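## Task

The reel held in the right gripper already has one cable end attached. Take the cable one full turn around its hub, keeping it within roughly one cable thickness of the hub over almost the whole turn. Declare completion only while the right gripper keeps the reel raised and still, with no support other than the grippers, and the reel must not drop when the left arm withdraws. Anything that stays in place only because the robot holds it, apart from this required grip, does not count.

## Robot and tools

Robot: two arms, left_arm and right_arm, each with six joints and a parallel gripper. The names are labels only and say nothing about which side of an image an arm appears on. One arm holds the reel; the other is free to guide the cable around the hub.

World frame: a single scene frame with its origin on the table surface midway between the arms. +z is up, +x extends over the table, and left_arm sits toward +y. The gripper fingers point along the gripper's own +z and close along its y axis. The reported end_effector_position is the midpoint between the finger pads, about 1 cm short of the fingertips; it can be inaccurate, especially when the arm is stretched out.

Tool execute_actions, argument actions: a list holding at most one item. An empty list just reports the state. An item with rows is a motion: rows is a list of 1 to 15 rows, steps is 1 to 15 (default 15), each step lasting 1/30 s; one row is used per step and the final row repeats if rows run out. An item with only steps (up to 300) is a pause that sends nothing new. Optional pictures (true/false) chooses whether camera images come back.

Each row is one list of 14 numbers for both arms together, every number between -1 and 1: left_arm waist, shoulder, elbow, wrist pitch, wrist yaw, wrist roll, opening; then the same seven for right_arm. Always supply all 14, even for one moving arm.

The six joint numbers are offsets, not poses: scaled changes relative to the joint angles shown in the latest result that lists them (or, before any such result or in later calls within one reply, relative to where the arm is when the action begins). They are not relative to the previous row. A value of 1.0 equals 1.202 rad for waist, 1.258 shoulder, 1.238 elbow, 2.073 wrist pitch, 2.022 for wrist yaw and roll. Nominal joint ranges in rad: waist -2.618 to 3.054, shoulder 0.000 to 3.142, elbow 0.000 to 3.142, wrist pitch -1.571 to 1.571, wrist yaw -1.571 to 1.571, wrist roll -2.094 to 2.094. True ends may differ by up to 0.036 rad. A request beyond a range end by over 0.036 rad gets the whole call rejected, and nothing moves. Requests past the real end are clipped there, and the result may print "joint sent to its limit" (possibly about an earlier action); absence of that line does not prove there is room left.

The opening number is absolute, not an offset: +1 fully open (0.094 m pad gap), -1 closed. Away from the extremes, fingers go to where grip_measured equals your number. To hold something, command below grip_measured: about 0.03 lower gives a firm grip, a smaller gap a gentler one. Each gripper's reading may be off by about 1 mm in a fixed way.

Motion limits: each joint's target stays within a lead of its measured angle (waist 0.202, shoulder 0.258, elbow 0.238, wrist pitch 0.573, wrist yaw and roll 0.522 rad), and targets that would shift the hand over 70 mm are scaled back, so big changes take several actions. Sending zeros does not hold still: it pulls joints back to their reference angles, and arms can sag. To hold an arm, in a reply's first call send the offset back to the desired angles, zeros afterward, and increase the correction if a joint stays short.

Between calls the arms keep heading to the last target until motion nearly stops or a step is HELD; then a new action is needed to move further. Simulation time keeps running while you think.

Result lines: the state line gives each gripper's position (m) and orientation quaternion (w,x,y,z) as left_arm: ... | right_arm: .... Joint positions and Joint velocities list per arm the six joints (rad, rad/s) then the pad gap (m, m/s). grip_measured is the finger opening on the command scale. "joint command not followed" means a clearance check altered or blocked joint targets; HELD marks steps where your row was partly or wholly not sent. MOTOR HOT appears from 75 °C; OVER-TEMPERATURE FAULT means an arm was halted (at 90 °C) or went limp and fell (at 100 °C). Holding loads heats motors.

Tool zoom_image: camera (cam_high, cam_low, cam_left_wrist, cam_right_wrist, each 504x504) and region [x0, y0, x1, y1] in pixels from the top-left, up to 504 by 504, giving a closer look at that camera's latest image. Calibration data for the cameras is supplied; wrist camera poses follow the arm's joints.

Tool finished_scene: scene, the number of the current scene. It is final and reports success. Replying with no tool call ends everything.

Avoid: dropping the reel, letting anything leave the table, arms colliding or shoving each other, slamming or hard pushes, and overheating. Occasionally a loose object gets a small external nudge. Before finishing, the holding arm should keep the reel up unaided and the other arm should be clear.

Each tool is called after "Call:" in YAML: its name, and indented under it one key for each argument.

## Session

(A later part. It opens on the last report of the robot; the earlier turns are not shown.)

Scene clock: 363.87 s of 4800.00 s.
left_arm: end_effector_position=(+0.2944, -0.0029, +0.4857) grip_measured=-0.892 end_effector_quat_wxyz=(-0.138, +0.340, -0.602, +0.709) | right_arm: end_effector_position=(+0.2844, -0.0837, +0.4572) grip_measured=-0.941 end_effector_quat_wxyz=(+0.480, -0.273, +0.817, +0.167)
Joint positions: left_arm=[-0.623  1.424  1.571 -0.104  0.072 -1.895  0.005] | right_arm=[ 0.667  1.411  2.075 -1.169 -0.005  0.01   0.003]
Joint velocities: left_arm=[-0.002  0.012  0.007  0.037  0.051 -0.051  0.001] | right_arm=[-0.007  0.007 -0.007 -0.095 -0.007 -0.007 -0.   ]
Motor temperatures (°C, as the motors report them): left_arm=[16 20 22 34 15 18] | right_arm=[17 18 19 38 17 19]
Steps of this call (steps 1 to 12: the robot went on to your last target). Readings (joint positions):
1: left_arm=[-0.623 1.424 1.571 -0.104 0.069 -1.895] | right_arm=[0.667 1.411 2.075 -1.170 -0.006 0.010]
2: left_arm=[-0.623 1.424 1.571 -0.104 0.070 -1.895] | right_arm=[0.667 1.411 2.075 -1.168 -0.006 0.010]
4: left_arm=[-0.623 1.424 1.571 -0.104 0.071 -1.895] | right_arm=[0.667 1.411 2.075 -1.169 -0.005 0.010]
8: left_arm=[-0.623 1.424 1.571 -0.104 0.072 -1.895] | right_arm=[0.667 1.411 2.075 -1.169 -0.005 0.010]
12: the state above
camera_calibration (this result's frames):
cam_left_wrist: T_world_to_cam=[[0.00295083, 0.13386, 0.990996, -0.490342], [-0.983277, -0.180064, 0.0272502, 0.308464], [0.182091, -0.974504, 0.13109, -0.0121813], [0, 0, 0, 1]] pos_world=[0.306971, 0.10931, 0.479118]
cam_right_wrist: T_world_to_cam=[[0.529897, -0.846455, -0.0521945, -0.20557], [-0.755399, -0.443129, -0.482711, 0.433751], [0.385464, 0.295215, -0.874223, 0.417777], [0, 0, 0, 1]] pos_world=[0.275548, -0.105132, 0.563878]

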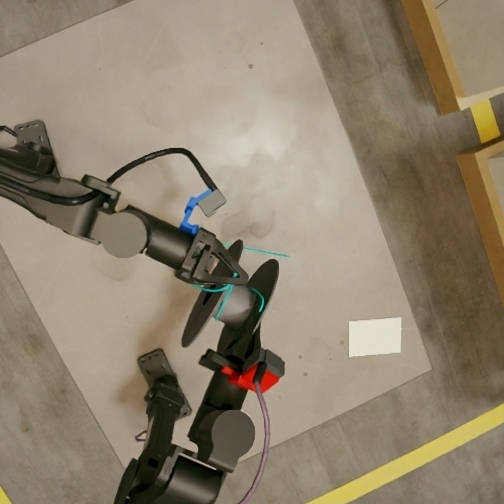

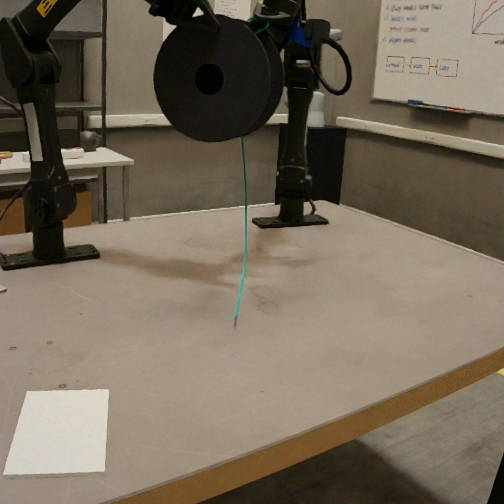

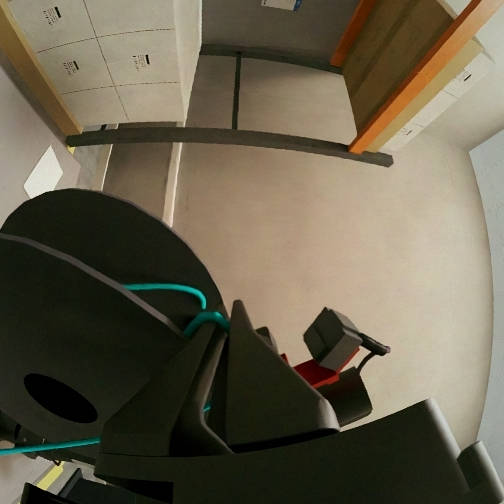

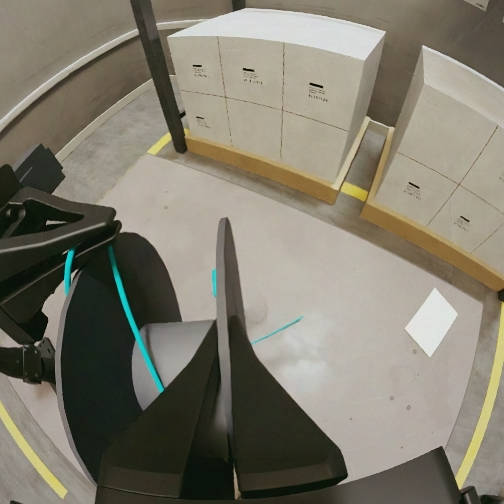

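Call:
execute_actions:
  actions:
    - {"rows":[[0,0,0.03,0.02,0,-0.03,-0.6,0,0,0,-0.015,0,0,-1],[0,0,0.03,0.03,0,-0.06,-0.6,0,0,0,-0.015,0,0,-1],[0,0,0.03,0.04,0,-0.09,-0.6,0,0,0,-0.015,0,0,-1],[0,0,0.03,0.04,0,-0.09,-0.6,0,0,0,-0.015,0,0,-1],[0,0,0.03,0.04,0,-0.09,-0.6,0,0,0,-0.015,0,0,-1],[0.01,0,0.03,0.04,0,-0.09,-0.6,0,0,0,-0.015,0,0,-1],[0.02,0,0.03,0.04,0,-0.09,-0.6,0,0,0,-0.015,0,0,-1],[0.03,0,0.03,0.04,0,-0.09,-0.6,0,0,0,-0.015,0,0,-1],[0.04,0,0.03,0.04,0,-0.09,-0.6,0,0,0,-0.015,0,0,-1],[0.05,0,0.03,0.04,0,-0.09,-0.6,0,0,0,-0.015,0,0,-1],[0.06,0,0.03,0.04,0,-0.09,-0.6,0,0,0,-0.015,0,0,-1]],"steps":15}
  pictures: false

Call:
execute_actions:
  actions:
    - {"steps":12}

Scene clock: 378.90 s of 4800.00 s.
left_arm: end_effector_position=(+0.3106, +0.0142, +0.4954) grip_measured=-0.602 end_effector_quat_wxyz=(-0.094, +0.391, -0.553, +0.729) | right_arm: end_effector_position=(+0.2830, -0.0853, +0.4535) grip_measured=-0.941 end_effector_quat_wxyz=(+0.473, -0.274, +0.821, +0.164)
Joint positions: left_arm=[-0.564  1.424  1.571 -0.065  0.093 -2.066  0.019] | right_arm=[ 0.667  1.411  2.075 -1.186 -0.003  0.01   0.003]
Joint velocities: left_arm=[ 0.149  0.012 -0.017  0.125 -0.125 -0.037 -0.001] | right_arm=[-0.002  0.007  0.002 -0.154 -0.066 -0.022  0.   ]
Motor temperatures (°C, as the motors report them): left_arm=[17 20 23 35 15 18] | right_arm=[17 18 19 37 17 19]
Steps of this call (steps 1 to 15: the robot went on to your last target; steps 16 to 200: nothing new was sent; then 7.87 s passed at rest; steps 201 to 215: all 15 steps of this action). Readings (joint positions):
201: left_arm=[-0.623 1.424 1.571 -0.101 0.073 -1.904] | right_arm=[0.667 1.411 2.075 -1.171 -0.004 0.010]
202: left_arm=[-0.623 1.424 1.571 -0.096 0.074 -1.922] | right_arm=[0.667 1.411 2.075 -1.179 -0.003 0.010]
204: left_arm=[-0.623 1.424 1.571 -0.084 0.078 -1.974] | right_arm=[0.667 1.411 2.075 -1.186 -0.003 0.010]
208: left_arm=[-0.620 1.424 1.571 -0.073 0.085 -2.034] | right_arm=[0.667 1.411 2.075 -1.186 -0.003 0.010]
215: the state above

Scene clock: 379.30 s of 4800.00 s.
left_arm: end_effector_position=(+0.3135, +0.0174, +0.4987) grip_measured=-0.602 end_effector_quat_wxyz=(-0.098, +0.394, -0.545, +0.733) | right_arm: end_effector_position=(+0.2807, -0.0871, +0.4486) grip_measured=-0.941 end_effector_quat_wxyz=(+0.464, -0.275, +0.827, +0.161)
Joint positions: left_arm=[-0.558  1.424  1.571 -0.051  0.082 -2.072  0.019] | right_arm=[ 0.667  1.411  2.075 -1.209 -0.003  0.01   0.003]
Joint velocities: left_arm=[-0.012 -0.012 -0.007  0.007  0.11   0.007 -0.   ] | right_arm=[ 0.002 -0.002 -0.017 -0.007  0.037  0.066  0.   ]
Motor temperatures (°C, as the motors report them): left_arm=[17 20 23 35 15 18] | right_arm=[17 18 19 37 17 19]
Steps of this call (steps 1 to 12: the robot went on to your last target). Readings (joint positions):
1: left_arm=[-0.560 1.424 1.571 -0.062 0.090 -2.067] | right_arm=[0.667 1.411 2.075 -1.190 -0.003 0.010]
2: left_arm=[-0.558 1.424 1.571 -0.060 0.087 -2.068] | right_arm=[0.667 1.411 2.075 -1.194 -0.003 0.010]
4: left_arm=[-0.558 1.424 1.571 -0.057 0.086 -2.070] | right_arm=[0.667 1.411 2.075 -1.199 -0.003 0.010]
8: left_arm=[-0.558 1.424 1.571 -0.053 0.084 -2.071] | right_arm=[0.667 1.411 2.075 -1.205 -0.003 0.010]
12: the state above
camera_calibration (this result's frames):
cam_left_wrist: T_world_to_cam=[[0.0849748, 0.28547, 0.954613, -0.516141], [-0.967065, -0.207071, 0.148006, 0.26572], [0.239924, -0.93575, 0.258472, -0.0798305], [0, 0, 0, 1]] pos_world=[0.31998, 0.127664, 0.474021]
cam_right_wrist: T_world_to_cam=[[0.526844, -0.848663, -0.0469718, -0.208562], [-0.770604, -0.453608, -0.447672, 0.41293], [0.358616, 0.27205, -0.892963, 0.426598], [0, 0, 0, 1]] pos_world=[0.2751, -0.105747, 0.555997]

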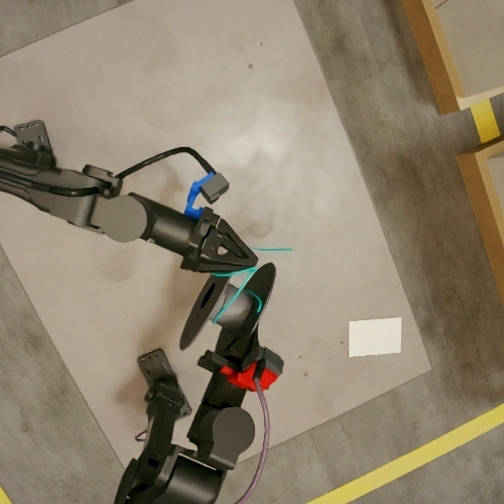

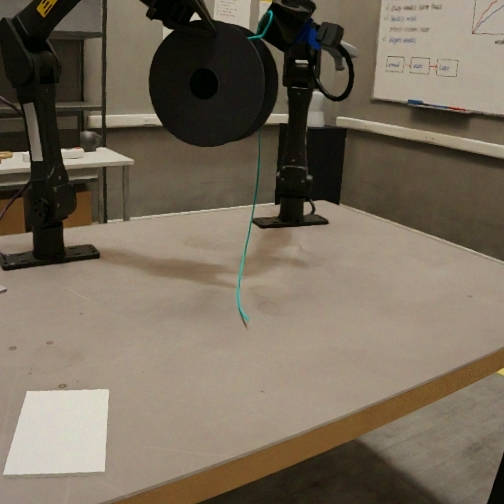

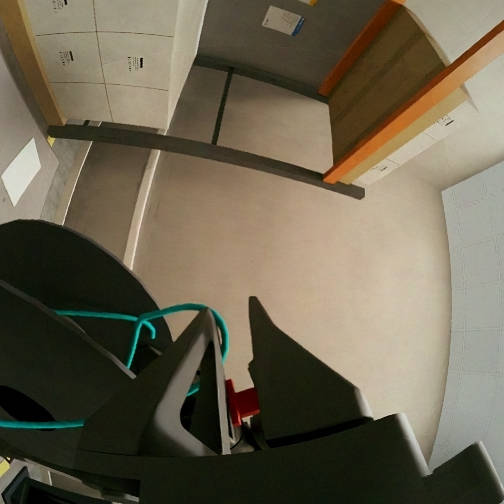

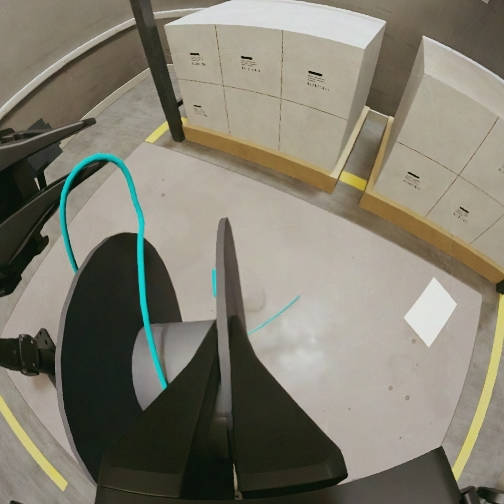

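Call:
execute_actions:
  actions:
    - {"rows":[[0.02,-0.03,0,0.01,-0.01,0.1,0,0,0,0,0.008,0,0,-1],[0.04,-0.07,-0.03,0.01,-0.02,0.2,0,0,0,0,0.008,0,0,-1],[0.05,-0.11,-0.06,0.01,-0.03,0.4,0.5,0,0,0,0.008,0,0,-1],[0.05,-0.14,-0.09,0.01,-0.04,1,1,0,0,0,0.008,0,0,-1]],"steps":15}
  pictures: false

Call:
execute_actions:
  actions:
    - {"steps":30}

Scene clock: 384.50 s of 4800.00 s.
left_arm: end_effector_position=(+0.2985, +0.0792, +0.5229) grip_measured=+1.000 end_effector_quat_wxyz=(+0.582, -0.017, +0.642, -0.499) | right_arm: end_effector_position=(+0.2805, -0.0872, +0.4483) grip_measured=-0.941 end_effector_quat_wxyz=(+0.463, -0.275, +0.827, +0.160)
Joint positions: left_arm=[-0.501  1.256  1.467 -0.036  0.01  -0.738  0.094] | right_arm=[ 0.667  1.411  2.075 -1.21  -0.003  0.01   0.003]
Joint velocities: left_arm=[-0.002  0.007  0.007 -0.022 -0.037  2.835  0.   ] | right_arm=[-0.012 -0.002  0.012 -0.007 -0.007 -0.022 -0.002]
Motor temperatures (°C, as the motors report them): left_arm=[17 20 23 35 15 18] | right_arm=[17 18 19 37 17 19]
From where the robot then was, a joint's target lay farther than a number of 1.0 reaches, so one or more steps of this call were cut to that.
Steps of this call (steps 1 to 30: the robot went on to your last target; steps 31 to 141: nothing new was sent; steps 142 to 156: all 15 steps of this action). Readings (joint positions):
142: left_arm=[-0.557 1.424 1.571 -0.051 0.081 -2.046] | right_arm=[0.667 1.411 2.075 -1.210 -0.003 0.010]
143: left_arm=[-0.552 1.419 1.567 -0.049 0.080 -1.985] | right_arm=[0.667 1.411 2.075 -1.210 -0.003 0.010]
145: left_arm=[-0.530 1.374 1.517 -0.049 0.064 -1.798] | right_arm=[0.667 1.411 2.075 -1.210 -0.003 0.010]
149: left_arm=[-0.501 1.280 1.467 -0.053 0.023 -1.414] | right_arm=[0.667 1.411 2.075 -1.210 -0.003 0.010]
156: the state above

Scene clock: 385.50 s of 4800.00 s.
left_arm: end_effector_position=(+0.2987, +0.0795, +0.5229) grip_measured=+1.000 end_effector_quat_wxyz=(+0.715, +0.197, +0.612, -0.276) | right_arm: end_effector_position=(+0.2805, -0.0872, +0.4483) grip_measured=-0.941 end_effector_quat_wxyz=(+0.463, -0.275, +0.827, +0.160)
Joint positions: left_arm=[-0.501  1.256  1.467 -0.036  0.008 -0.06   0.094] | right_arm=[ 0.667  1.411  2.075 -1.21  -0.003  0.01   0.003]
Joint velocities: left_arm=[ 0.002 -0.017 -0.007 -0.051 -0.007  0.007  0.   ] | right_arm=[-0.017 -0.012 -0.002  0.037 -0.022  0.066 -0.001]
Motor temperatures (°C, as the motors report them): left_arm=[17 20 23 35 15 18] | right_arm=[17 18 19 37 17 19]
Steps of this call (steps 1 to 30: the robot went on to your last target). Readings (joint positions):
1: left_arm=[-0.501 1.256 1.467 -0.036 0.010 -0.641] | right_arm=[0.667 1.411 2.075 -1.210 -0.003 0.010]
2: left_arm=[-0.501 1.256 1.467 -0.036 0.009 -0.544] | right_arm=[0.667 1.411 2.075 -1.210 -0.003 0.010]
4: left_arm=[-0.501 1.256 1.467 -0.036 0.009 -0.372] | right_arm=[0.667 1.411 2.075 -1.210 -0.003 0.010]
8: left_arm=[-0.501 1.256 1.467 -0.036 0.008 -0.186] | right_arm=[0.667 1.411 2.075 -1.210 -0.003 0.010]
30: the state above
camera_calibration (this result's frames):
cam_left_wrist: T_world_to_cam=[[-0.638579, -0.748309, -0.179586, 0.335703], [-0.155913, 0.354328, -0.922032, 0.533323], [0.753597, -0.56079, -0.342938, 0.106784], [0, 0, 0, 1]] pos_world=[0.217053, 0.122121, 0.588649]
cam_right_wrist: T_world_to_cam=[[0.526788, -0.848706, -0.0468259, -0.20865], [-0.771146, -0.454022, -0.446316, 0.412118], [0.357532, 0.271224, -0.893649, 0.426937], [0, 0, 0, 1]] pos_world=[0.275074, -0.105767, 0.555697]

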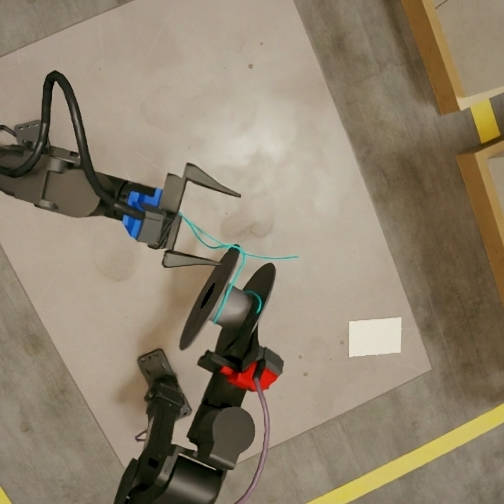

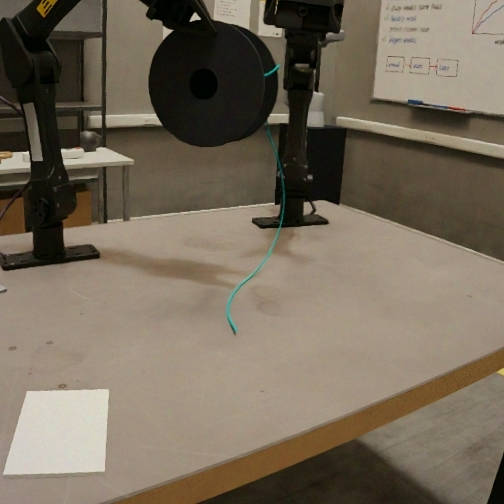

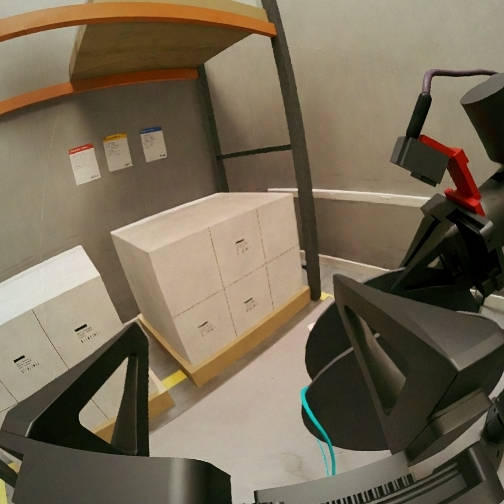

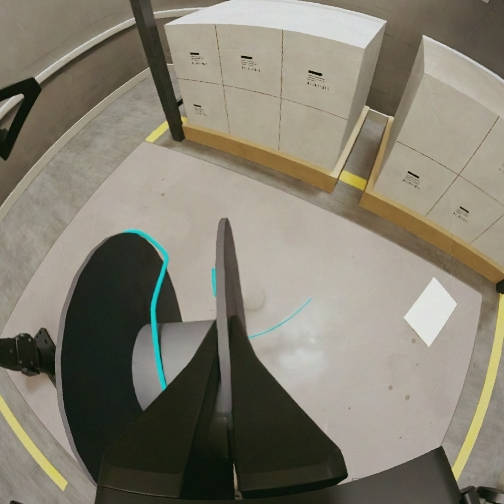

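Call:
execute_actions:
  actions:
    - {"rows":[[0,-0.03,-0.05,0.015,0,0.035,1,0,0,0,0.008,0,0,-1],[-0.01,-0.06,-0.1,0.03,0,0.035,1,0,0,0,0.008,0,0,-1],[-0.01,-0.08,-0.16,0.045,0,0.035,1,0,0,0,0.008,0,0,-1],[-0.02,-0.09,-0.22,0.06,0,0.035,1,0,0,0,0.008,0,0,-1],[-0.02,-0.09,-0.28,0.08,0,0.035,1,0,0,0,0.008,0,0,-1],[-0.03,-0.09,-0.34,0.1,0,0.035,1,0,0,0,0.008,0,0,-1],[-0.03,-0.09,-0.4,0.12,0,0.035,1,0,0,0,0.008,0,0,-1],[-0.04,-0.09,-0.46,0.14,0,0.035,1,0,0,0,0.008,0,0,-1],[-0.04,-0.09,-0.52,0.155,0,0.035,1,0,0,0,0.008,0,0,-1],[-0.05,-0.09,-0.58,0.17,0,0.035,1,0,0,0,0.008,0,0,-1],[-0.05,-0.08,-0.64,0.19,0,0.035,1,0,0,0,0.008,0,0,-1],[-0.05,-0.07,-0.7,0.21,0,0.035,1,0,0,0,0.008,0,0,-1],[-0.05,-0.055,-0.75,0.225,0,0.035,1,0,0,0,0.008,0,0,-1],[-0.05,-0.04,-0.79,0.235,0,0.035,1,0,0,0,0.008,0,0,-1],[-0.05,-0.035,-0.805,0.242,0,0.035,1,0,0,0,0.008,0,0,-1]],"steps":15}
  pictures: false

Call:
execute_actions:
  actions:
    - {"steps":30}

Scene clock: 406.43 s of 4800.00 s.
left_arm: end_effector_position=(+0.2712, +0.0765, +0.1940) grip_measured=+1.000 end_effector_quat_wxyz=(+0.553, +0.287, +0.753, -0.212) | right_arm: end_effector_position=(+0.2805, -0.0872, +0.4483) grip_measured=-0.941 end_effector_quat_wxyz=(+0.463, -0.275, +0.827, +0.160)
Joint positions: left_arm=[-0.552  1.183  0.557  0.323  0.007 -0.     0.094] | right_arm=[ 0.667  1.411  2.075 -1.21  -0.003  0.01   0.003]
Joint velocities: left_arm=[ 0.012  0.54  -1.756  0.447 -0.051  0.081  0.   ] | right_arm=[-0.007 -0.002  0.002 -0.037  0.037  0.022  0.   ]
Motor temperatures (°C, as the motors report them): left_arm=[16 20 21 34 15 18] | right_arm=[17 18 19 39 17 19]
Steps of this call (steps 1 to 15: the robot went on to your last target; steps 16 to 220: nothing new was sent; then 13.10 s passed at rest; steps 221 to 235: all 15 steps of this action). Readings (joint positions):
221: left_arm=[-0.501 1.255 1.461 -0.030 0.008 -0.050] | right_arm=[0.667 1.411 2.075 -1.210 -0.003 0.010]
222: left_arm=[-0.501 1.245 1.438 -0.014 0.008 -0.039] | right_arm=[0.667 1.411 2.075 -1.210 -0.003 0.010]
224: left_arm=[-0.503 1.199 1.338 0.027 0.008 -0.025] | right_arm=[0.667 1.411 2.075 -1.210 -0.003 0.010]
228: left_arm=[-0.525 1.142 1.067 0.143 0.007 -0.009] | right_arm=[0.667 1.411 2.075 -1.210 -0.003 0.010]
235: the state above

Scene clock: 407.43 s of 4800.00 s.
left_arm: end_effector_position=(+0.2634, +0.0833, +0.1524) grip_measured=+1.000 end_effector_quat_wxyz=(+0.538, +0.292, +0.764, -0.205) | right_arm: end_effector_position=(+0.2805, -0.0872, +0.4483) grip_measured=-0.941 end_effector_quat_wxyz=(+0.463, -0.275, +0.827, +0.160)
Joint positions: left_arm=[-0.552  1.227  0.442  0.441  0.007  0.003  0.094] | right_arm=[ 0.667  1.411  2.075 -1.21  -0.003  0.01   0.003]
Joint velocities: left_arm=[-0.007 -0.017 -0.012 -0.007  0.037  0.007  0.   ] | right_arm=[ 0.002 -0.022 -0.002 -0.051  0.007  0.022  0.001]
Motor temperatures (°C, as the motors report them): left_arm=[16 20 21 34 15 18] | right_arm=[17 18 19 39 17 19]
Steps of this call (steps 1 to 30: the robot went on to your last target). Readings (joint positions):
1: left_arm=[-0.552 1.201 0.506 0.329 0.007 0.000] | right_arm=[0.667 1.411 2.075 -1.210 -0.003 0.010]
2: left_arm=[-0.552 1.216 0.471 0.329 0.007 0.001] | right_arm=[0.667 1.411 2.075 -1.210 -0.003 0.010]
4: left_arm=[-0.552 1.227 0.442 0.329 0.007 0.002] | right_arm=[0.667 1.411 2.075 -1.210 -0.003 0.010]
8: left_arm=[-0.552 1.227 0.442 0.395 0.007 0.002] | right_arm=[0.667 1.411 2.075 -1.210 -0.003 0.010]
30: the state above
All arms were judged still, so your last target was given up. Only a new action makes them travel on or press farther. Fingers that are still opening or closing keep moving.
camera_calibration (this result's frames):
cam_left_wrist: T_world_to_cam=[[-0.74554, -0.636862, -0.196411, 0.270881], [-0.409788, 0.670465, -0.618506, 0.179114], [0.52559, -0.380634, -0.760837, 0.117184], [0, 0, 0, 1]] pos_world=[0.21376, 0.0970283, 0.253145]
cam_right_wrist: T_world_to_cam=[[0.526788, -0.848706, -0.0468259, -0.20865], [-0.771146, -0.454022, -0.446316, 0.412118], [0.357532, 0.271224, -0.893649, 0.426937], [0, 0, 0, 1]] pos_world=[0.275074, -0.105767, 0.555697]

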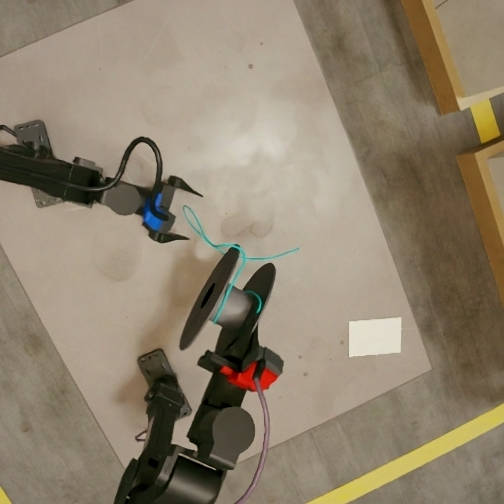

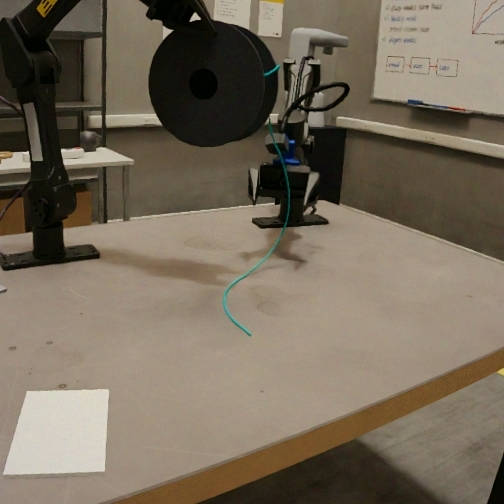

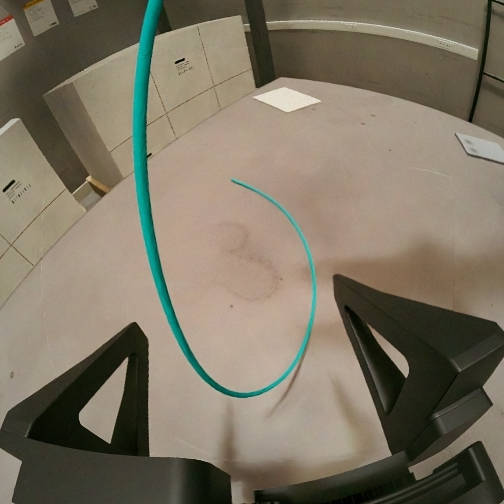

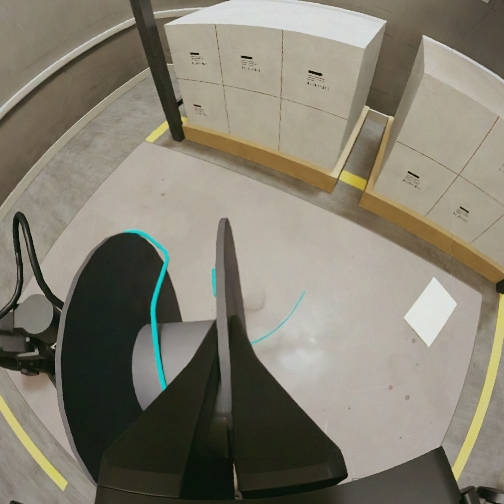

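Call:
execute_actions:
  actions:
    - {"rows":[[0.015,0,0.05,0.01,0,0,1,0,0,0,0.008,0,0,-1],[0.02,0,0.08,0.01,0,0,1,0,0,0,0.008,0,0,-1]],"steps":8}
  pictures: false

Call:
execute_actions:
  actions:
    - {"rows":[[0,0,0.02,0.01,0,0,-0.96,0,0,0,0.008,0,0,-1]],"steps":15}

Scene clock: 412.03 s of 4800.00 s.
left_arm: end_effector_position=(+0.2782, +0.0780, +0.1870) grip_measured=+1.000 end_effector_quat_wxyz=(+0.570, +0.278, +0.744, -0.213) | right_arm: end_effector_position=(+0.2805, -0.0872, +0.4483) grip_measured=-0.941 end_effector_quat_wxyz=(+0.463, -0.275, +0.827, +0.160)
Joint positions: left_arm=[-0.537  1.227  0.512  0.452  0.007  0.003  0.094] | right_arm=[ 0.667  1.411  2.075 -1.21  -0.003  0.01   0.003]
Joint velocities: left_arm=[-0.017  0.022  0.022  0.11  -0.007  0.007  0.   ] | right_arm=[-0.017 -0.007  0.007  0.095 -0.066 -0.066  0.002]
Motor temperatures (°C, as the motors report them): left_arm=[16 20 21 35 15 18] | right_arm=[17 18 19 39 17 19]
Steps of this call (steps 1 to 130: nothing new was sent; steps 131 to 138: all 8 steps of this action). Readings (joint positions):
131: left_arm=[-0.551 1.227 0.444 0.441 0.007 0.003] | right_arm=[0.667 1.411 2.075 -1.210 -0.003 0.010]
132: left_arm=[-0.548 1.227 0.453 0.437 0.007 0.003] | right_arm=[0.667 1.411 2.075 -1.210 -0.003 0.010]
134: left_arm=[-0.541 1.227 0.481 0.436 0.007 0.003] | right_arm=[0.667 1.411 2.075 -1.210 -0.003 0.010]
138: the state above

Scene clock: 412.53 s of 4800.00 s.
left_arm: end_effector_position=(+0.2783, +0.0779, +0.1875) grip_measured=-0.955 end_effector_quat_wxyz=(+0.570, +0.278, +0.743, -0.213) | right_arm: end_effector_position=(+0.2805, -0.0872, +0.4483) grip_measured=-0.941 end_effector_quat_wxyz=(+0.463, -0.275, +0.827, +0.160)
Joint positions: left_arm=[-0.537  1.227  0.512  0.454  0.007  0.003  0.002] | right_arm=[ 0.667  1.411  2.075 -1.21  -0.003  0.01   0.003]
Joint velocities: left_arm=[-0.002  0.002 -0.012 -0.037 -0.066  0.007 -0.001] | right_arm=[-0.022  0.002 -0.017 -0.007 -0.051 -0.022 -0.   ]
Motor temperatures (°C, as the motors report them): left_arm=[16 20 21 35 15 18] | right_arm=[17 18 19 39 17 19]
Steps of this call (steps 1 to 15: all 15 steps of this action). Readings (joint positions):
1: left_arm=[-0.537 1.227 0.512 0.454 0.007 0.003] | right_arm=[0.667 1.411 2.075 -1.210 -0.003 0.010]
2: left_arm=[-0.537 1.227 0.512 0.454 0.007 0.003] | right_arm=[0.667 1.411 2.075 -1.210 -0.003 0.010]
4: left_arm=[-0.537 1.227 0.512 0.454 0.007 0.003] | right_arm=[0.667 1.411 2.075 -1.210 -0.003 0.010]
8: left_arm=[-0.537 1.227 0.512 0.454 0.007 0.003] | right_arm=[0.667 1.411 2.075 -1.210 -0.003 0.010]
15: the state above
camera_calibration (this result's frames):
cam_left_wrist: T_world_to_cam=[[-0.723467, -0.658518, -0.207244, 0.282956], [-0.378447, 0.629376, -0.678722, 0.21632], [0.577385, -0.412602, -0.704547, 0.111522], [0, 0, 0, 1]] pos_world=[0.222184, 0.0961993, 0.284035]
cam_right_wrist: T_world_to_cam=[[0.526788, -0.848706, -0.0468259, -0.20865], [-0.771146, -0.454022, -0.446316, 0.412118], [0.357532, 0.271224, -0.893649, 0.426937], [0, 0, 0, 1]] pos_world=[0.275074, -0.105767, 0.555697]

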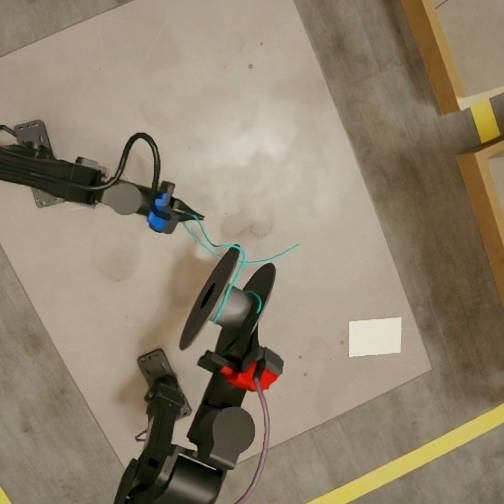

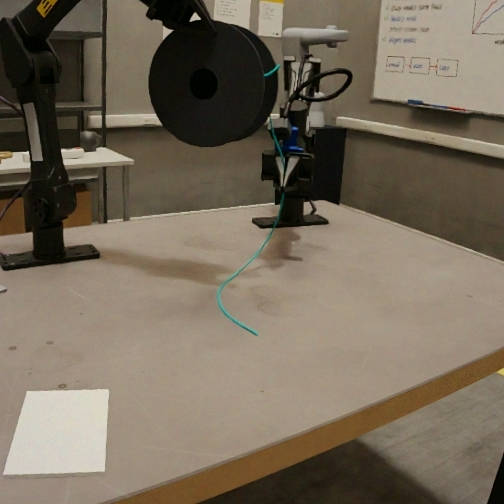

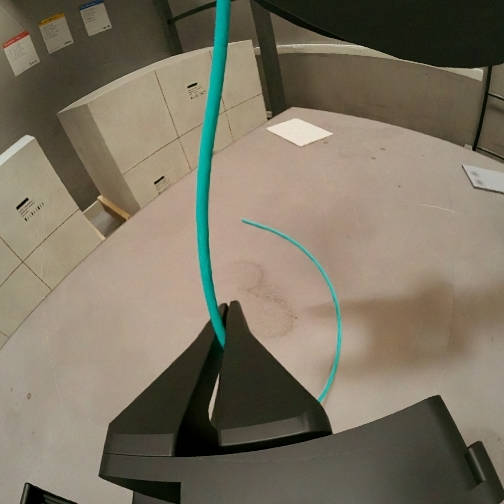

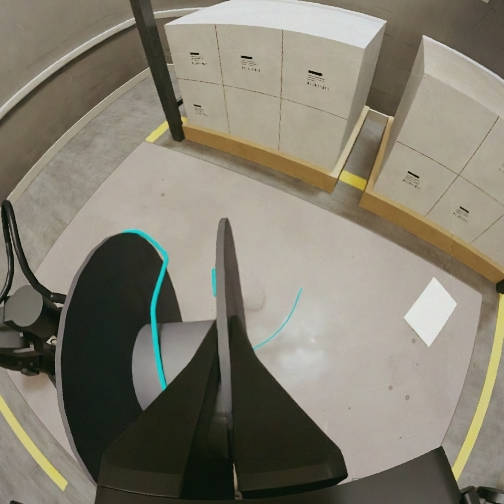

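Call:
execute_actions:
  actions:
    - {"rows":[[0.02,0.02,0.05,0,0,0,-0.96,0,0,0,0.008,0,0,-1],[0.04,0.05,0.08,0,0,0,-0.96,0,0,0,0.008,0,0,-1],[0.06,0.08,0.11,0,0,0,-0.96,0,0,0,0.008,0,0,-1],[0.08,0.11,0.14,0,0,0,-0.96,0,0,0,0.008,0,0,-1],[0.09,0.14,0.17,0,0,0,-0.96,0,0,0,0.008,0,0,-1],[0.09,0.17,0.2,0,0,0,-0.96,0,0,0,0.008,0,0,-1],[0.09,0.2,0.235,-0.005,0,0,-0.96,0,0,0,0.008,0,0,-1],[0.09,0.23,0.27,-0.01,0,0,-0.96,0,0,0,0.008,0,0,-1],[0.09,0.26,0.3,-0.015,0,0,-0.96,0,0,0,0.008,0,0,-1],[0.09,0.29,0.335,-0.02,0,0,-0.96,0,0,0,0.008,0,0,-1],[0.09,0.32,0.37,-0.025,0,0,-0.96,0,0,0,0.008,0,0,-1],[0.09,0.35,0.4,-0.03,0,0,-0.96,0,0,0,0.008,0,0,-1],[0.09,0.375,0.43,-0.035,0,0,-0.96,0,0,0,0.008,0,0,-1],[0.09,0.395,0.46,-0.035,0,0,-0.96,0,0,0,0.008,0,0,-1]],"steps":15}
  pictures: false

Call:
execute_actions:
  actions:
    - {"steps":20}

Scene clock: 429.83 s of 4800.00 s.
left_arm: end_effector_position=(+0.4074, +0.0400, +0.2116) grip_measured=-0.955 end_effector_quat_wxyz=(+0.584, +0.237, +0.755, -0.183) | right_arm: end_effector_position=(+0.2805, -0.0872, +0.4483) grip_measured=-0.941 end_effector_quat_wxyz=(+0.463, -0.275, +0.827, +0.160)
Joint positions: left_arm=[-0.432  1.692  1.016  0.421  0.006  0.003  0.002] | right_arm=[ 0.667  1.411  2.075 -1.21  -0.003  0.01   0.003]
Joint velocities: left_arm=[-0.002  0.725  0.764 -0.051  0.081  0.125 -0.001] | right_arm=[-0.002  0.002 -0.012 -0.037  0.022  0.051  0.   ]
Motor temperatures (°C, as the motors report them): left_arm=[16 19 22 35 15 18] | right_arm=[17 18 19 39 17 19]
Steps of this call (steps 1 to 15: the robot went on to your last target; steps 16 to 200: nothing new was sent; then 10.13 s passed at rest; steps 201 to 215: all 15 steps of this action). Readings (joint positions):
201: left_arm=[-0.536 1.229 0.514 0.453 0.008 0.003] | right_arm=[0.667 1.411 2.075 -1.210 -0.003 0.010]
202: left_arm=[-0.530 1.237 0.524 0.451 0.010 0.003] | right_arm=[0.667 1.411 2.075 -1.210 -0.003 0.010]
204: left_arm=[-0.498 1.288 0.577 0.449 0.013 0.003] | right_arm=[0.667 1.411 2.075 -1.210 -0.003 0.010]
208: left_arm=[-0.436 1.440 0.738 0.448 0.007 0.003] | right_arm=[0.667 1.411 2.075 -1.210 -0.003 0.010]
215: the state above

Scene clock: 430.50 s of 4800.00 s.
left_arm: end_effector_position=(+0.4122, +0.0367, +0.2024) grip_measured=-0.955 end_effector_quat_wxyz=(+0.572, +0.240, +0.764, -0.179) | right_arm: end_effector_position=(+0.2805, -0.0872, +0.4483) grip_measured=-0.941 end_effector_quat_wxyz=(+0.463, -0.275, +0.827, +0.160)
Joint positions: left_arm=[-0.432  1.723  1.044  0.394  0.006  0.003  0.002] | right_arm=[ 0.667  1.411  2.075 -1.21  -0.003  0.01   0.003]
Joint velocities: left_arm=[-0.017  0.007 -0.002 -0.022 -0.007 -0.007  0.001] | right_arm=[ 0.002  0.002 -0.002 -0.081  0.037 -0.022  0.001]
Motor temperatures (°C, as the motors report them): left_arm=[16 20 22 35 15 18] | right_arm=[17 18 19 39 17 19]
Steps of this call (steps 1 to 20: the robot went on to your last target). Readings (joint positions):
1: left_arm=[-0.432 1.711 1.035 0.419 0.006 0.003] | right_arm=[0.667 1.411 2.075 -1.210 -0.003 0.010]
2: left_arm=[-0.432 1.720 1.043 0.416 0.006 0.003] | right_arm=[0.667 1.411 2.075 -1.210 -0.003 0.010]
4: left_arm=[-0.432 1.723 1.044 0.405 0.006 0.003] | right_arm=[0.667 1.411 2.075 -1.210 -0.003 0.010]
8: left_arm=[-0.432 1.723 1.044 0.398 0.006 0.003] | right_arm=[0.667 1.411 2.075 -1.210 -0.003 0.010]
20: the state above
camera_calibration (this result's frames):
cam_left_wrist: T_world_to_cam=[[-0.65315, -0.729058, -0.204618, 0.328918], [-0.456321, 0.594602, -0.661982, 0.332983], [0.60429, -0.339002, -0.721049, 0.0172575], [0, 0, 0, 1]] pos_world=[0.356351, 0.0476588, 0.300175]
cam_right_wrist: T_world_to_cam=[[0.526788, -0.848706, -0.0468259, -0.20865], [-0.771146, -0.454022, -0.446316, 0.412118], [0.357532, 0.271224, -0.893649, 0.426937], [0, 0, 0, 1]] pos_world=[0.275074, -0.105767, 0.555697]

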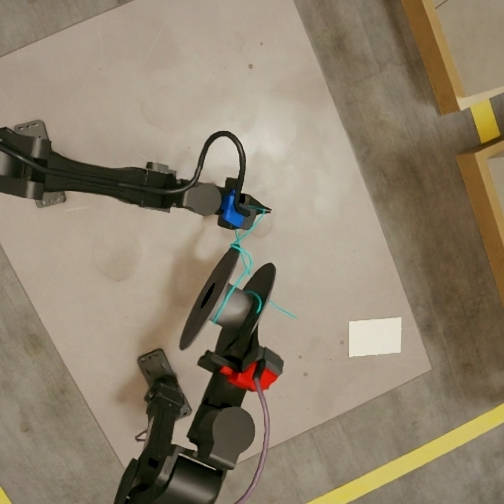

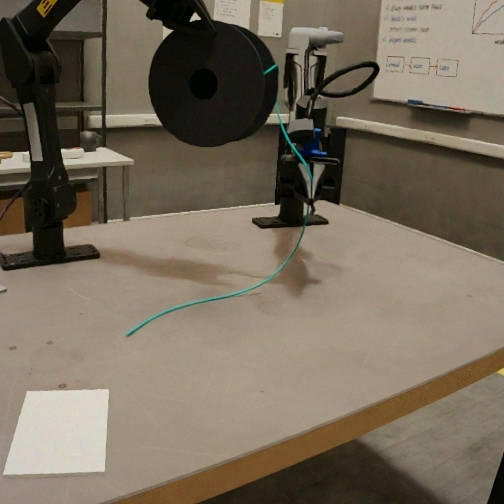

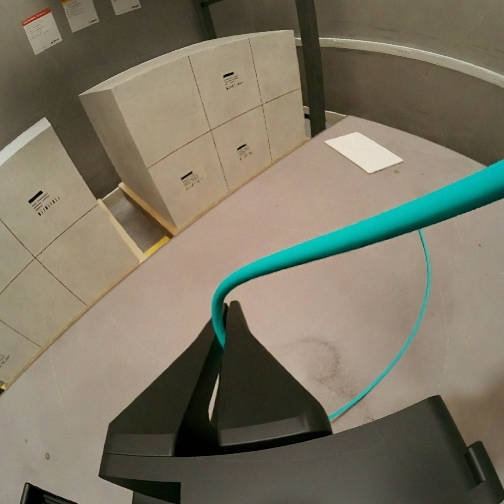

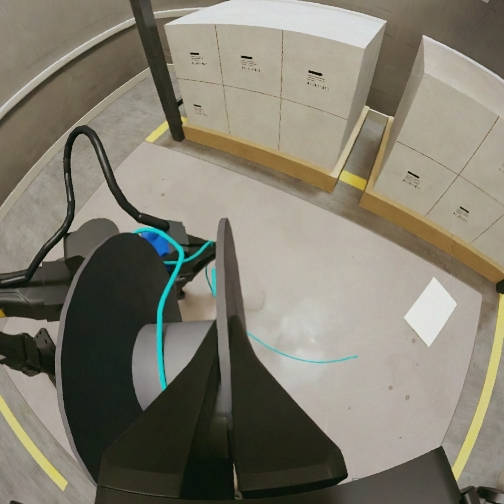

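Call:
execute_actions:
  actions:
    - {"rows":[[0.015,0.01,0.025,0,0,0,-0.96,0,0,0,0.008,0,0,-1],[0.03,0.02,0.025,0,0,0,-0.96,0,0,0,0.008,0,0,-1],[0.045,0.03,0.025,0,0,0,-0.96,0,0,0,0.008,0,0,-1],[0.06,0.04,0.025,0,0,0,-0.96,0,0,0,0.008,0,0,-1],[0.07,0.05,0.025,0,0,0,-0.96,0,0,0,0.008,0,0,-1],[0.07,0.06,0.025,0,0,0,-0.96,0,0,0,0.008,0,0,-1],[0.07,0.07,0.025,0,0,0,-0.96,0,0,0,0.008,0,0,-1]],"steps":15}
  pictures: false

Call:
execute_actions:
  actions:
    - {"steps":12}

Scene clock: 436.67 s of 4800.00 s.
left_arm: end_effector_position=(+0.4410, +0.0736, +0.1532) grip_measured=-0.955 end_effector_quat_wxyz=(+0.540, +0.213, +0.801, -0.143) | right_arm: end_effector_position=(+0.2805, -0.0872, +0.4483) grip_measured=-0.941 end_effector_quat_wxyz=(+0.463, -0.275, +0.827, +0.160)
Joint positions: left_arm=[-0.344  1.817  1.044  0.388  0.005  0.003  0.002] | right_arm=[ 0.667  1.411  2.075 -1.21  -0.003  0.01   0.003]
Joint velocities: left_arm=[-0.012 -0.002  0.012  0.051 -0.037  0.007 -0.002] | right_arm=[-0.002 -0.002 -0.007  0.022 -0.066 -0.022  0.   ]
Motor temperatures (°C, as the motors report them): left_arm=[16 20 23 35 15 18] | right_arm=[17 18 19 39 17 19]
Steps of this call (steps 1 to 15: the robot went on to your last target; steps 16 to 170: nothing new was sent; steps 171 to 185: all 15 steps of this action). Readings (joint positions):
171: left_arm=[-0.431 1.723 1.044 0.394 0.006 0.003] | right_arm=[0.667 1.411 2.075 -1.210 -0.003 0.010]
172: left_arm=[-0.428 1.725 1.044 0.394 0.007 0.003] | right_arm=[0.667 1.411 2.075 -1.210 -0.003 0.010]
174: left_arm=[-0.412 1.735 1.044 0.394 0.010 0.003] | right_arm=[0.667 1.411 2.075 -1.210 -0.003 0.010]
178: left_arm=[-0.356 1.786 1.044 0.394 0.007 0.003] | right_arm=[0.667 1.411 2.075 -1.210 -0.003 0.010]
185: the state above

Scene clock: 437.07 s of 4800.00 s.
left_arm: end_effector_position=(+0.4410, +0.0736, +0.1532) grip_measured=-0.955 end_effector_quat_wxyz=(+0.540, +0.213, +0.801, -0.143) | right_arm: end_effector_position=(+0.2805, -0.0872, +0.4483) grip_measured=-0.941 end_effector_quat_wxyz=(+0.463, -0.275, +0.827, +0.160)
Joint positions: left_arm=[-0.344  1.817  1.044  0.388  0.005  0.003  0.002] | right_arm=[ 0.667  1.411  2.075 -1.21  -0.003  0.01   0.003]
Joint velocities: left_arm=[ 0.002  0.002 -0.002  0.022 -0.007 -0.037 -0.   ] | right_arm=[-0.007  0.007  0.002 -0.051  0.066 -0.007 -0.002]
Motor temperatures (°C, as the motors report them): left_arm=[16 20 23 35 15 18] | right_arm=[17 18 19 39 17 19]
Steps of this call (steps 1 to 12: the robot went on to your last target). Readings (joint positions):
1: left_arm=[-0.344 1.817 1.044 0.388 0.005 0.003] | right_arm=[0.667 1.411 2.075 -1.210 -0.003 0.010]
2: left_arm=[-0.344 1.817 1.044 0.388 0.005 0.003] | right_arm=[0.667 1.411 2.075 -1.210 -0.003 0.010]
4: left_arm=[-0.344 1.817 1.044 0.388 0.005 0.003] | right_arm=[0.667 1.411 2.075 -1.210 -0.003 0.010]
8: left_arm=[-0.344 1.817 1.044 0.388 0.005 0.003] | right_arm=[0.667 1.411 2.075 -1.210 -0.003 0.010]
12: the state above
camera_calibration (this result's frames):
cam_left_wrist: T_world_to_cam=[[-0.603131, -0.774283, -0.191621, 0.343817], [-0.561521, 0.582776, -0.587423, 0.327555], [0.566504, -0.246694, -0.786267, -0.00328887], [0, 0, 0, 1]] pos_world=[0.393159, 0.0745086, 0.25571]
cam_right_wrist: T_world_to_cam=[[0.526788, -0.848706, -0.0468259, -0.20865], [-0.771146, -0.454022, -0.446316, 0.412118], [0.357532, 0.271224, -0.893649, 0.426937], [0, 0, 0, 1]] pos_world=[0.275074, -0.105767, 0.555697]

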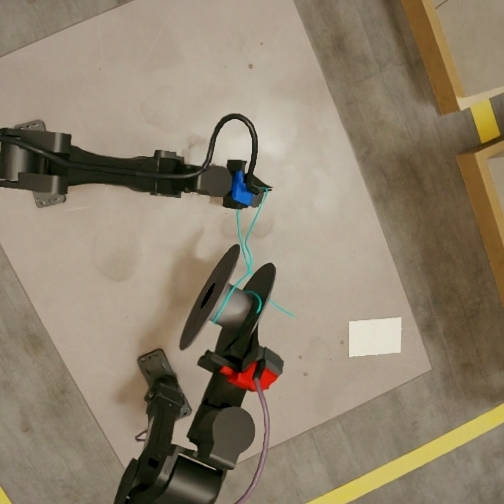

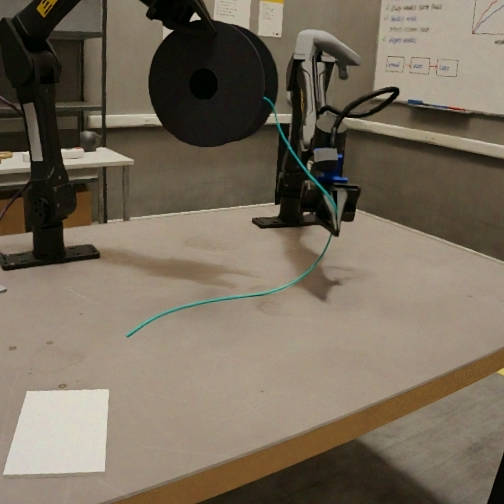

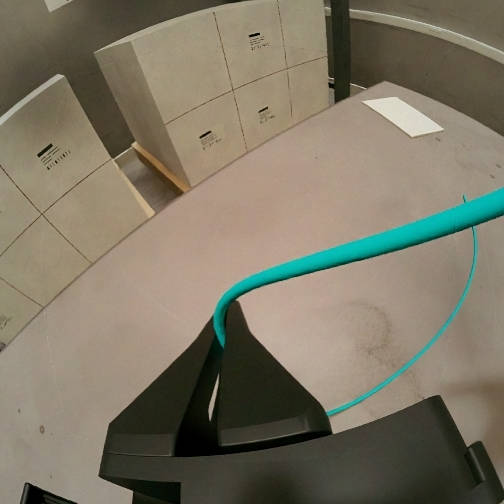

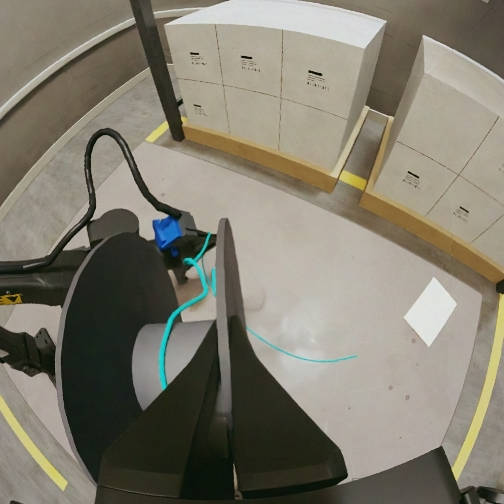

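Call:
execute_actions:
  actions:
    - {"rows":[[-0.03,0.005,-0.02,0.015,0,0,-0.96,0,0,0,0.008,0,0,-1],[-0.06,0.01,-0.04,0.03,0,0,-0.96,0,0,0,0.008,0,0,-1],[-0.09,0.015,-0.06,0.045,0,0,-0.96,0,0,0,0.008,0,0,-1],[-0.12,0.02,-0.08,0.06,0,0,-0.96,0,0,0,0.008,0,0,-1],[-0.15,0.025,-0.1,0.075,0,0,-0.96,0,0,0,0.008,0,0,-1],[-0.185,0.03,-0.12,0.09,0,0,-0.96,0,0,0,0.008,0,0,-1],[-0.22,0.035,-0.14,0.105,0,0,-0.96,0,0,0,0.008,0,0,-1],[-0.255,0.04,-0.155,0.12,0,0,-0.96,0,0,0,0.008,0,0,-1],[-0.29,0.04,-0.165,0.13,0,0,-0.96,0,0,0,0.008,0,0,-1],[-0.325,0.04,-0.175,0.14,0,0,-0.96,0,0,0,0.008,0,0,-1],[-0.36,0.04,-0.175,0.14,0,0,-0.96,0,0,0,0.008,0,0,-1],[-0.395,0.04,-0.175,0.14,0,0,-0.96,0,0,0,0.008,0,0,-1],[-0.43,0.04,-0.175,0.14,0,0,-0.96,0,0,0,0.008,0,0,-1],[-0.47,0.04,-0.175,0.14,0,0,-0.96,0,0,0,0.008,0,0,-1],[-0.5,0.04,-0.175,0.14,0,0,-0.96,0,0,0,0.008,0,0,-1]],"steps":15}
  pictures: false

Call:
execute_actions:
  actions:
    - {"steps":20}

Scene clock: 450.17 s of 4800.00 s.
left_arm: end_effector_position=(+0.2300, -0.0962, +0.0843) grip_measured=-0.955 end_effector_quat_wxyz=(+0.465, +0.422, +0.731, -0.268) | right_arm: end_effector_position=(+0.2804, -0.0873, +0.4480) grip_measured=-0.941 end_effector_quat_wxyz=(+0.462, -0.276, +0.827, +0.160)
Joint positions: left_arm=[-0.873  1.874  0.833  0.603  0.002  0.003  0.002] | right_arm=[ 0.667  1.411  2.075 -1.212 -0.003  0.01   0.003]
Joint velocities: left_arm=[-1.165 -0.007 -0.012  0.256 -0.066 -0.051  0.   ] | right_arm=[ 0.007  0.017 -0.012 -0.037 -0.007 -0.037  0.   ]
Motor temperatures (°C, as the motors report them): left_arm=[16 22 23 35 15 18] | right_arm=[17 18 20 40 17 19]
Steps of this call (steps 1 to 15: the robot went on to your last target; steps 16 to 200: nothing new was sent; then 5.93 s passed at rest; steps 201 to 215: all 15 steps of this action). Readings (joint positions):
201: left_arm=[-0.346 1.817 1.044 0.388 0.004 0.003] | right_arm=[0.667 1.411 2.075 -1.210 -0.003 0.010]
202: left_arm=[-0.353 1.817 1.039 0.396 0.001 0.003] | right_arm=[0.667 1.411 2.075 -1.210 -0.003 0.010]
204: left_arm=[-0.391 1.817 1.012 0.435 -0.006 0.003] | right_arm=[0.667 1.411 2.075 -1.210 -0.003 0.010]
208: left_arm=[-0.552 1.838 0.918 0.525 -0.008 0.003] | right_arm=[0.667 1.411 2.075 -1.210 -0.003 0.010]
215: the state above

Scene clock: 450.83 s of 4800.00 s.
left_arm: end_effector_position=(+0.1962, -0.1200, +0.0961) grip_measured=-0.955 end_effector_quat_wxyz=(+0.471, +0.444, +0.700, -0.300) | right_arm: end_effector_position=(+0.2799, -0.0877, +0.4470) grip_measured=-0.941 end_effector_quat_wxyz=(+0.461, -0.276, +0.828, +0.159)
Joint positions: left_arm=[-0.952  1.874  0.833  0.655  0.009  0.003  0.002] | right_arm=[ 0.667  1.411  2.075 -1.216 -0.003  0.01   0.003]
Joint velocities: left_arm=[-0.002  0.002  0.012  0.007 -0.007  0.066 -0.001] | right_arm=[-0.007  0.002 -0.022 -0.022 -0.037 -0.051 -0.002]
Motor temperatures (°C, as the motors report them): left_arm=[16 22 23 35 15 18] | right_arm=[17 18 20 40 17 19]
Steps of this call (steps 1 to 20: the robot went on to your last target). Readings (joint positions):
1: left_arm=[-0.910 1.874 0.833 0.616 0.004 0.003] | right_arm=[0.667 1.411 2.075 -1.213 -0.003 0.010]
2: left_arm=[-0.939 1.874 0.833 0.627 0.009 0.003] | right_arm=[0.667 1.411 2.075 -1.213 -0.003 0.010]
4: left_arm=[-0.966 1.874 0.833 0.641 0.016 0.003] | right_arm=[0.667 1.411 2.075 -1.215 -0.003 0.010]
8: left_arm=[-0.957 1.874 0.833 0.651 0.013 0.003] | right_arm=[0.667 1.411 2.075 -1.216 -0.003 0.010]
20: the state above
camera_calibration (this result's frames):
cam_left_wrist: T_world_to_cam=[[-0.938801, -0.287388, -0.189895, 0.159506], [-0.125859, 0.799357, -0.587527, 0.209813], [0.320642, -0.527671, -0.786608, 0.057324], [0, 0, 0, 1]] pos_world=[0.157771, -0.0916269, 0.198652]
cam_right_wrist: T_world_to_cam=[[0.526562, -0.848878, -0.0462412, -0.208999], [-0.773299, -0.455663, -0.440885, 0.408867], [0.353187, 0.267911, -0.896372, 0.42828], [0, 0, 0, 1]] pos_world=[0.274964, -0.105851, 0.554497]

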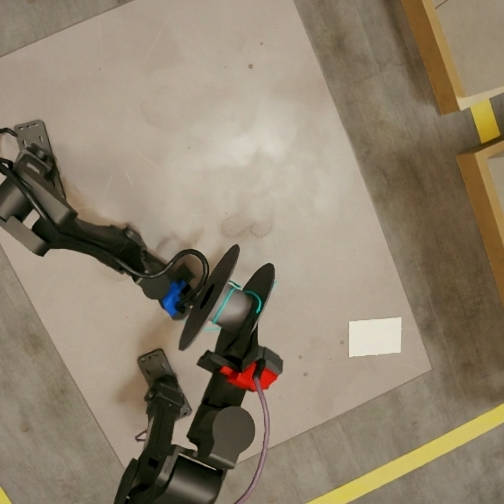

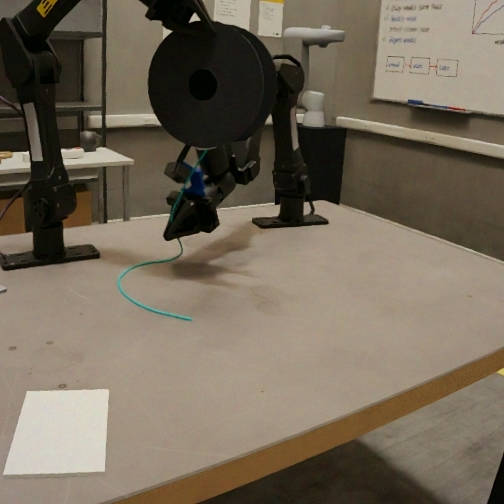

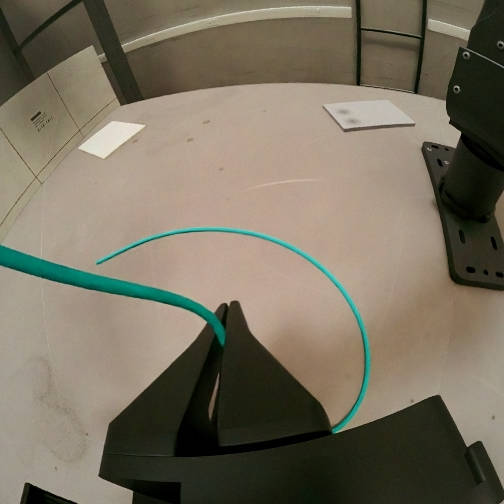

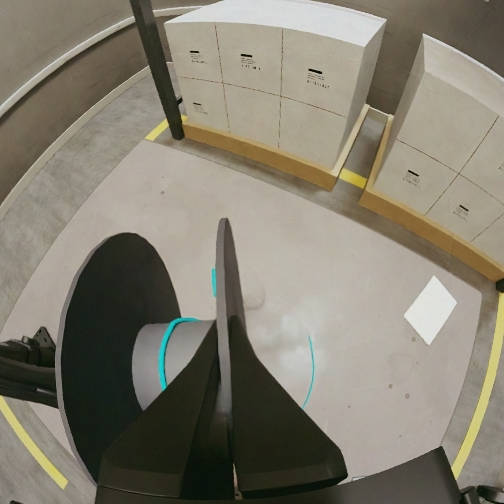

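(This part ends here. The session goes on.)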